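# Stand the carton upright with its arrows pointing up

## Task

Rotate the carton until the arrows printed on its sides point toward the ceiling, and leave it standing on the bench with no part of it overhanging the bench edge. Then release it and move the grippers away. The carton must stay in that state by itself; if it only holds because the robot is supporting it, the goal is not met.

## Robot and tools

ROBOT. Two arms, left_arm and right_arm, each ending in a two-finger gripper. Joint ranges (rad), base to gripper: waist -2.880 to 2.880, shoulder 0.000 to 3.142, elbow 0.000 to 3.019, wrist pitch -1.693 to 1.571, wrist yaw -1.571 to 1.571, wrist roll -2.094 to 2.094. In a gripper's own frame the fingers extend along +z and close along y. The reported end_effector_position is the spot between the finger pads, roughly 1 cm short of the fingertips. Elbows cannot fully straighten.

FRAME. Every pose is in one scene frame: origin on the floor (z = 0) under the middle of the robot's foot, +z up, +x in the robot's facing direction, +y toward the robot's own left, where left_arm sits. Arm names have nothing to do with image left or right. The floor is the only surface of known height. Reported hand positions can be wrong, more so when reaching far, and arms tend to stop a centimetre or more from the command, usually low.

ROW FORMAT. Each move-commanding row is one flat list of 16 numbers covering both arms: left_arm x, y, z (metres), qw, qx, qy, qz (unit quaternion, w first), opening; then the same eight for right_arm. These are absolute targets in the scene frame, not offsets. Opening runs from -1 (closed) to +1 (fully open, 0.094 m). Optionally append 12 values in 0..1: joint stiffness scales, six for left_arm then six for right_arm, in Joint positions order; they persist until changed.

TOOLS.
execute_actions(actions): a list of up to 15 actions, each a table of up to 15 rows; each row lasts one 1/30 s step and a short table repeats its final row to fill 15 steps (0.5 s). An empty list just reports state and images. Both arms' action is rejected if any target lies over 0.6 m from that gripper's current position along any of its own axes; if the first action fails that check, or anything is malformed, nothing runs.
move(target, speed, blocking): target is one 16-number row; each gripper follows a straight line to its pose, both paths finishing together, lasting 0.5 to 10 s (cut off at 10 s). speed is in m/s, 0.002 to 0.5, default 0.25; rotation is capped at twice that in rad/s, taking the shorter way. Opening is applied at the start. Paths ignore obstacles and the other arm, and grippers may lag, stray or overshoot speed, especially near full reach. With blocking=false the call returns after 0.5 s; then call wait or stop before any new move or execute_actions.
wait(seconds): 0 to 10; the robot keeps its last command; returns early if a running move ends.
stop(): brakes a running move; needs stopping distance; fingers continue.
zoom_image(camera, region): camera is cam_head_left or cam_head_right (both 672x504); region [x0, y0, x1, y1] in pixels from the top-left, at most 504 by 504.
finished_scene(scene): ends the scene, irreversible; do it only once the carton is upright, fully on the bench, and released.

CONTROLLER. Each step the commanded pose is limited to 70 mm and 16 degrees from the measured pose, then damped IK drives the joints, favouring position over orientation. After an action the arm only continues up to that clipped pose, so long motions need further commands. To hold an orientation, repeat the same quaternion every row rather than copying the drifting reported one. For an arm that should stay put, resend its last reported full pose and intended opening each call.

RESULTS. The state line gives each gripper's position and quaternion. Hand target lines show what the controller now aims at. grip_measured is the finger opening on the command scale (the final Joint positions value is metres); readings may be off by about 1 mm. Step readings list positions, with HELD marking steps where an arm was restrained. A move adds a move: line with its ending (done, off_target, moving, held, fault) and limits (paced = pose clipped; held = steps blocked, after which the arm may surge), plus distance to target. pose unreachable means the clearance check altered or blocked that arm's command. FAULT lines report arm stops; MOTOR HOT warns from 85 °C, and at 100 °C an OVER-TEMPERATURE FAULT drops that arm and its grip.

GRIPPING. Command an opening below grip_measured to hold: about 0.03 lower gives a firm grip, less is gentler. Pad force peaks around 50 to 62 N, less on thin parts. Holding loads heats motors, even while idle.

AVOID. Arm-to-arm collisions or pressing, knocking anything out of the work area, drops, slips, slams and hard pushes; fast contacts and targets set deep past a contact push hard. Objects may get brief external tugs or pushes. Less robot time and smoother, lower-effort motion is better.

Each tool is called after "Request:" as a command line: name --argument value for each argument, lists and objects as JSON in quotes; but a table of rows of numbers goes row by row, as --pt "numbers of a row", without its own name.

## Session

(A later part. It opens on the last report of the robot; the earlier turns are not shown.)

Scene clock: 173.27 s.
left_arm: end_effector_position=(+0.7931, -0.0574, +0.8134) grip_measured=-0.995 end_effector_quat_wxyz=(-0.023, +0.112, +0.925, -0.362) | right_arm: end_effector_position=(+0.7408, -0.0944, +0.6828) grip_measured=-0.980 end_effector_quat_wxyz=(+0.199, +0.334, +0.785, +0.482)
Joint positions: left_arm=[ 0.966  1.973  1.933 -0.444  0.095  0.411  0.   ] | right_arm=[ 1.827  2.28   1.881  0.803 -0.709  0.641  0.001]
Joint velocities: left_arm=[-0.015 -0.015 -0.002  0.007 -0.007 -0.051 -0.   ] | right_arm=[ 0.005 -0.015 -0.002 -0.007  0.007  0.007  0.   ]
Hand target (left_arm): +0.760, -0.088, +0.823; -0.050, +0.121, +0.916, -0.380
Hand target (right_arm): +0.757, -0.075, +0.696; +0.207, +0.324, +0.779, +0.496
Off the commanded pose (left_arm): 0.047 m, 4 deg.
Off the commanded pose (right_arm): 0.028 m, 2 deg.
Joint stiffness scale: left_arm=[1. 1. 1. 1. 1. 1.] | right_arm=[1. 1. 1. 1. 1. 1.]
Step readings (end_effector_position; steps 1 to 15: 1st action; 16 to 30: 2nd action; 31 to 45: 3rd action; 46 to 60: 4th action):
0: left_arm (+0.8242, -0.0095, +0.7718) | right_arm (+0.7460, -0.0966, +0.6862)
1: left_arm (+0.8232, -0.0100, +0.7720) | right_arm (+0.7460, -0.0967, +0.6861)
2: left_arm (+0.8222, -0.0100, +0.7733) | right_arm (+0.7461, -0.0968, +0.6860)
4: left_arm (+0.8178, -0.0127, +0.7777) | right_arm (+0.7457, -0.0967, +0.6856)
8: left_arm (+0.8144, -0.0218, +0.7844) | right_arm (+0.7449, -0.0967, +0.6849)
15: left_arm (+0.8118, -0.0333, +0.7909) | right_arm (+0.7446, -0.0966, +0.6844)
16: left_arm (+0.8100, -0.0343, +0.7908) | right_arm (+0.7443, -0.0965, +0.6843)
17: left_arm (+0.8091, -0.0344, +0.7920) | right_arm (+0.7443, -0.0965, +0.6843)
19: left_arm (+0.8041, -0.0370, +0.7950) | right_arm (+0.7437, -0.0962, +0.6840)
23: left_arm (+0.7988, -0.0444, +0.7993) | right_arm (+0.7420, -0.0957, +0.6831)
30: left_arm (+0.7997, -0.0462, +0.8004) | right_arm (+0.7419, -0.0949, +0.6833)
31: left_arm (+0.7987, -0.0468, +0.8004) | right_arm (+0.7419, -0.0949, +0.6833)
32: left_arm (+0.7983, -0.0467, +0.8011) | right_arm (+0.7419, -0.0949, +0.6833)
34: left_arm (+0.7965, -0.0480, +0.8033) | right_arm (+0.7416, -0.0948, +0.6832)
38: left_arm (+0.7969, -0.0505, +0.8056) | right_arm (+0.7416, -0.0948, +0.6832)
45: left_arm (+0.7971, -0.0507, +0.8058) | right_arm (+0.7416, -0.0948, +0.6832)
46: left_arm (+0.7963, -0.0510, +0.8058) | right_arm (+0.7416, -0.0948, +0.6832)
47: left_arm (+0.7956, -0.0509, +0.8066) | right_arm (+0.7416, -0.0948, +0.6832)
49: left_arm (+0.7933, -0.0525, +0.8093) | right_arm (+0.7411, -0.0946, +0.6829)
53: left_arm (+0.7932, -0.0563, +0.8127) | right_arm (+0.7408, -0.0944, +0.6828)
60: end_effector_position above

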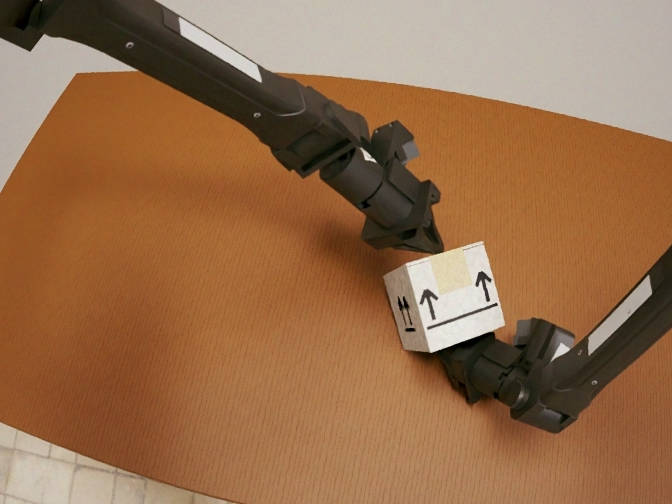

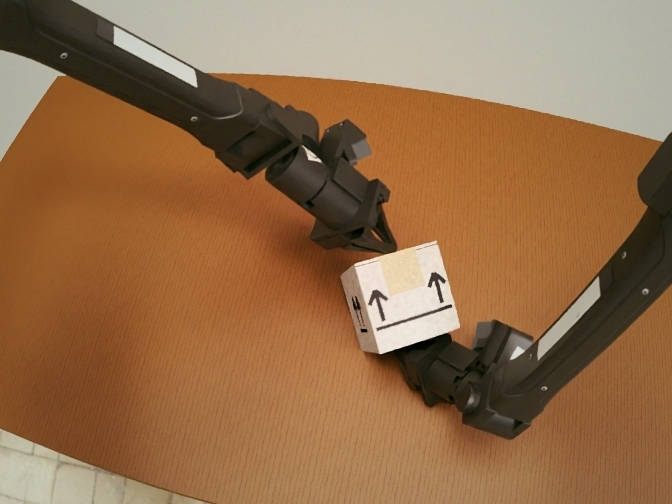

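Request:
execute_actions --actions '[[[0.755,-0.09,0.815,-0.05,0.12,0.916,-0.38,-1,0.74,-0.092,0.695,0.206,0.323,0.779,0.496,-1]],[[0.748,-0.096,0.812,-0.05,0.12,0.916,-0.38,-1,0.728,-0.103,0.695,0.206,0.323,0.779,0.496,-1]],[[0.74,-0.102,0.81,-0.05,0.12,0.916,-0.38,-1,0.716,-0.113,0.695,0.206,0.323,0.779,0.496,-1]]]'

Scene clock: 176.60 s.
left_arm: end_effector_position=(+0.7726, -0.0720, +0.8144) grip_measured=-0.995 end_effector_quat_wxyz=(-0.028, +0.115, +0.922, -0.368) | right_arm: end_effector_position=(+0.7100, -0.1071, +0.6898) grip_measured=-0.980 end_effector_quat_wxyz=(+0.198, +0.322, +0.783, +0.495)
Joint positions: left_arm=[ 0.957  1.982  1.892 -0.409  0.096  0.41   0.   ] | right_arm=[ 1.795  2.274  1.808  0.881 -0.771  0.644  0.001]
Joint velocities: left_arm=[-0.005  0.005 -0.007 -0.002 -0.022 -0.037  0.001] | right_arm=[ 0.005 -0.005 -0.002 -0.007 -0.066  0.007  0.001]
Hand target (left_arm): +0.740, -0.100, +0.812; -0.050, +0.121, +0.916, -0.380
Hand target (right_arm): +0.716, -0.113, +0.695; +0.206, +0.322, +0.779, +0.496
Off the commanded pose (left_arm): 0.045 m, 3 deg.
Off the commanded pose (right_arm): 0.010 m, 1 deg.
Joint stiffness scale: left_arm=[1. 1. 1. 1. 1. 1.] | right_arm=[1. 1. 1. 1. 1. 1.]
Step readings (end_effector_position; steps 1 to 15: 1st action; 16 to 30: 2nd action; 31 to 45: 3rd action):
0: left_arm (+0.7931, -0.0574, +0.8134) | right_arm (+0.7408, -0.0944, +0.6828)
1: left_arm (+0.7935, -0.0574, +0.8133) | right_arm (+0.7391, -0.0934, +0.6840)
2: left_arm (+0.7935, -0.0574, +0.8133) | right_arm (+0.7376, -0.0923, +0.6859)
4: left_arm (+0.7920, -0.0581, +0.8135) | right_arm (+0.7347, -0.0910, +0.6873)
8: left_arm (+0.7886, -0.0601, +0.8144) | right_arm (+0.7303, -0.0898, +0.6874)
15: left_arm (+0.7885, -0.0602, +0.8144) | right_arm (+0.7299, -0.0896, +0.6873)
16: left_arm (+0.7885, -0.0603, +0.8142) | right_arm (+0.7290, -0.0897, +0.6883)
17: left_arm (+0.7888, -0.0604, +0.8140) | right_arm (+0.7286, -0.0896, +0.6904)
19: left_arm (+0.7875, -0.0614, +0.8141) | right_arm (+0.7265, -0.0905, +0.6918)
23: left_arm (+0.7835, -0.0636, +0.8151) | right_arm (+0.7222, -0.0930, +0.6908)
30: left_arm (+0.7820, -0.0643, +0.8154) | right_arm (+0.7212, -0.0946, +0.6902)
31: left_arm (+0.7820, -0.0647, +0.8153) | right_arm (+0.7205, -0.0947, +0.6912)
32: left_arm (+0.7823, -0.0649, +0.8150) | right_arm (+0.7200, -0.0949, +0.6929)
34: left_arm (+0.7805, -0.0658, +0.8148) | right_arm (+0.7181, -0.0972, +0.6938)
38: left_arm (+0.7758, -0.0693, +0.8149) | right_arm (+0.7130, -0.1026, +0.6917)
45: end_effector_position above

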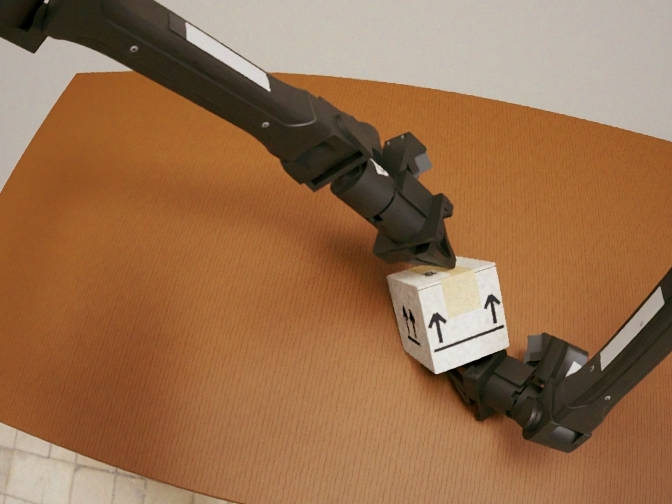

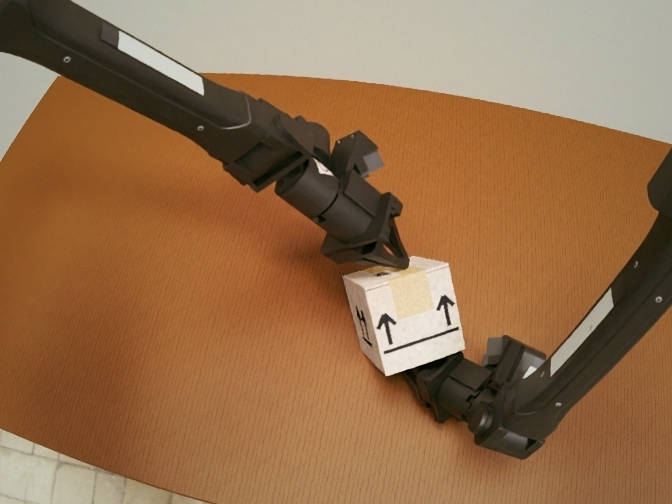

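Past balance. Ease left off, withdraw right slowly.

Request:
move --target '[0.77,-0.06,0.84,-0.05,0.12,0.916,-0.38,-1,0.645,-0.172,0.69,0.206,0.323,0.779,0.496,-1]' --speed 0.035

Scene clock: 180.77 s.
left_arm: end_effector_position=(+0.7555, -0.0666, +0.8295) grip_measured=-0.995 end_effector_quat_wxyz=(-0.057, +0.122, +0.916, -0.378) | right_arm: end_effector_position=(+0.6513, -0.1798, +0.6829) grip_measured=-0.980 end_effector_quat_wxyz=(+0.208, +0.320, +0.786, +0.487)
Joint positions: left_arm=[ 0.957  1.945  1.841 -0.459  0.101  0.41   0.   ] | right_arm=[ 1.676  2.297  1.739  1.039 -0.862  0.711  0.001]
Joint velocities: left_arm=[ 0.005 -0.015 -0.007 -0.017  0.037  0.066  0.   ] | right_arm=[ 0.005  0.005  0.012  0.002  0.022 -0.037 -0.001]
Hand target (left_arm): +0.770, -0.060, +0.840; -0.050, +0.120, +0.916, -0.380
Hand target (right_arm): +0.644, -0.172, +0.689; +0.205, +0.321, +0.780, +0.496
Off the commanded pose (left_arm): 0.019 m, 1 deg.
Off the commanded pose (right_arm): 0.012 m, 1 deg.
Joint stiffness scale: left_arm=[1. 1. 1. 1. 1. 1.] | right_arm=[1. 1. 1. 1. 1. 1.]
move: off_target (left_arm, right_arm)

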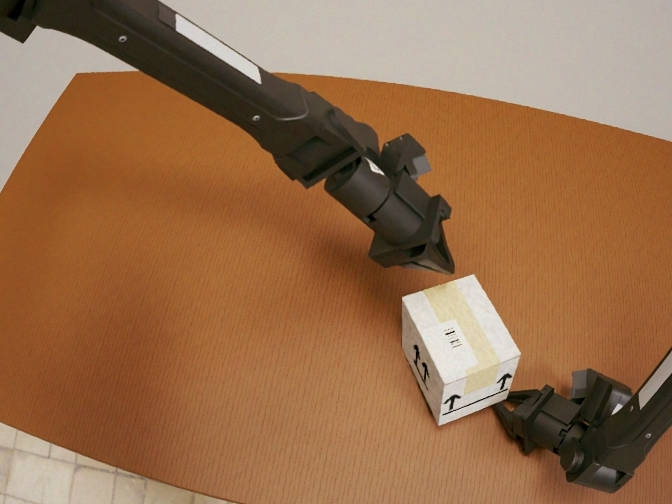

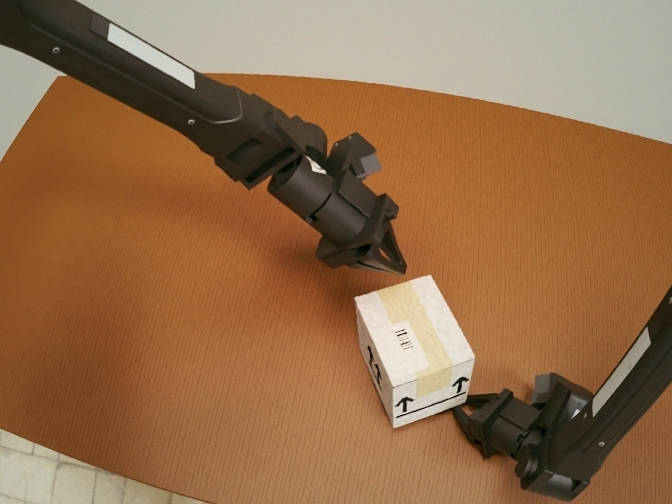

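Request:
move --target '[0.76,0.0,0.87,-0.05,0.12,0.916,-0.38,-1,0.63,-0.22,0.685,0.206,0.323,0.779,0.496,-1]' --speed 0.05

Request:
move --target '[0.65,0.25,0.9,0,0,0.924,-0.383,-1,0.62,-0.36,0.82,0.114,0.218,0.86,0.448,-1]' --speed 0.3

Scene clock: 184.63 s.
left_arm: end_effector_position=(+0.7491, -0.0210, +0.8738) grip_measured=-0.995 end_effector_quat_wxyz=(-0.061, +0.123, +0.911, -0.390) | right_arm: end_effector_position=(+0.6394, -0.2190, +0.6851) grip_measured=-0.980 end_effector_quat_wxyz=(+0.209, +0.317, +0.781, +0.496)
Joint positions: left_arm=[ 0.983  1.779  1.652 -0.452  0.146  0.428  0.   ] | right_arm=[ 1.616  2.298  1.739  1.092 -0.933  0.771  0.001]
Joint velocities: left_arm=[-0.015 -0.005 -0.012 -0.012 -0.037  0.037 -0.   ] | right_arm=[ 0.005 -0.005 -0.007 -0.017 -0.022 -0.051 -0.   ]
Hand target (left_arm): +0.759, -0.001, +0.871; -0.050, +0.120, +0.916, -0.380
Hand target (right_arm): +0.630, -0.220, +0.685; +0.205, +0.322, +0.780, +0.496
Off the commanded pose (left_arm): 0.024 m, 2 deg.
Off the commanded pose (right_arm): 0.009 m, 1 deg.
Joint stiffness scale: left_arm=[1. 1. 1. 1. 1. 1.] | right_arm=[1. 1. 1. 1. 1. 1.]
move: off_target (left_arm)

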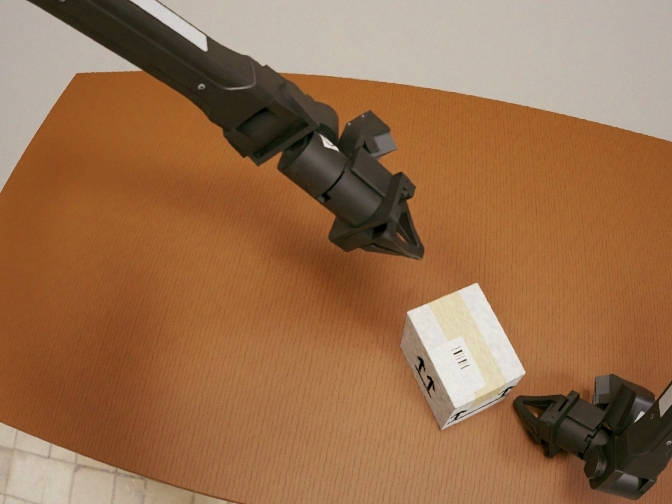

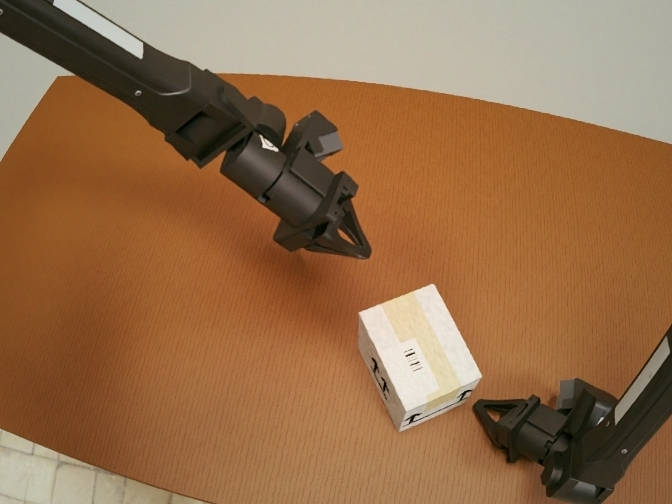

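Scene clock: 186.20 s.
left_arm: end_effector_position=(+0.6367, +0.2476, +0.8951) grip_measured=-0.995 end_effector_quat_wxyz=(-0.015, -0.009, +0.924, -0.382) | right_arm: end_effector_position=(+0.6273, -0.3653, +0.8195) grip_measured=-0.980 end_effector_quat_wxyz=(-0.121, -0.217, -0.859, -0.447)
Joint positions: left_arm=[ 1.502  1.459  1.146 -0.182  0.654  0.428  0.   ] | right_arm=[ 1.385  1.78   1.283  0.574 -1.131  0.276  0.001]
Joint velocities: left_arm=[-0.005 -0.015 -0.007 -0.012  0.022 -0.051 -0.001] | right_arm=[-0.005 -0.005 -0.012 -0.022  0.022 -0.066 -0.   ]
Hand target (left_arm): +0.650, +0.247, +0.905; -0.001, -0.005, +0.924, -0.383
Hand target (right_arm): +0.619, -0.358, +0.821; +0.114, +0.218, +0.859, +0.449
Off the commanded pose (left_arm): 0.014 m, 2 deg.
Off the commanded pose (right_arm): 0.009 m, 1 deg.
Joint stiffness scale: left_arm=[1. 1. 1. 1. 1. 1.] | right_arm=[1. 1. 1. 1. 1. 1.]
move: off_target (left_arm)

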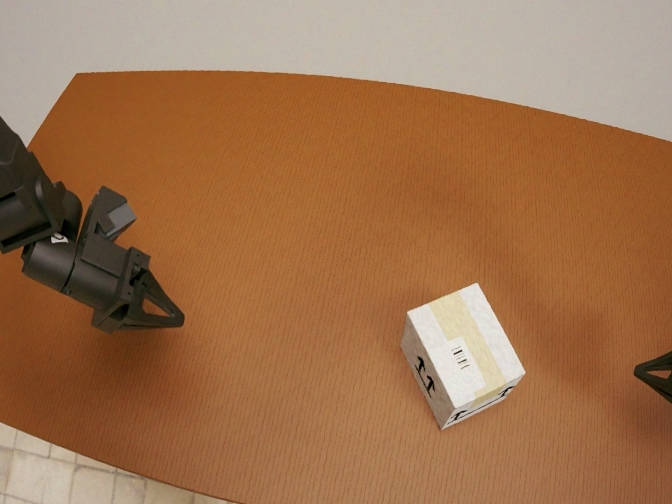

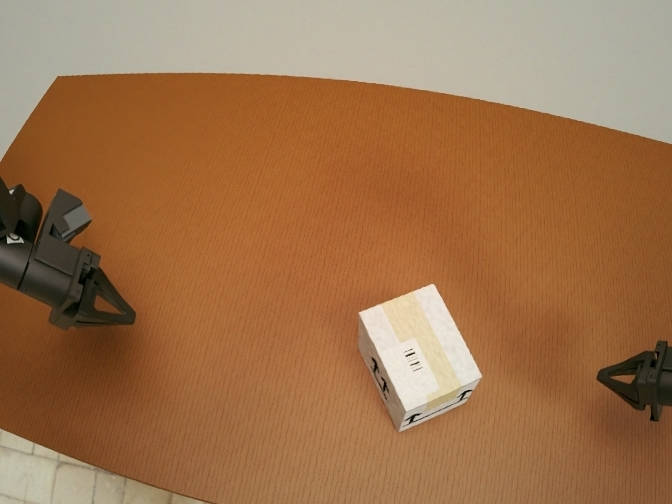

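Request:
finished_scene --scene 2

The scene is finished: the task was done.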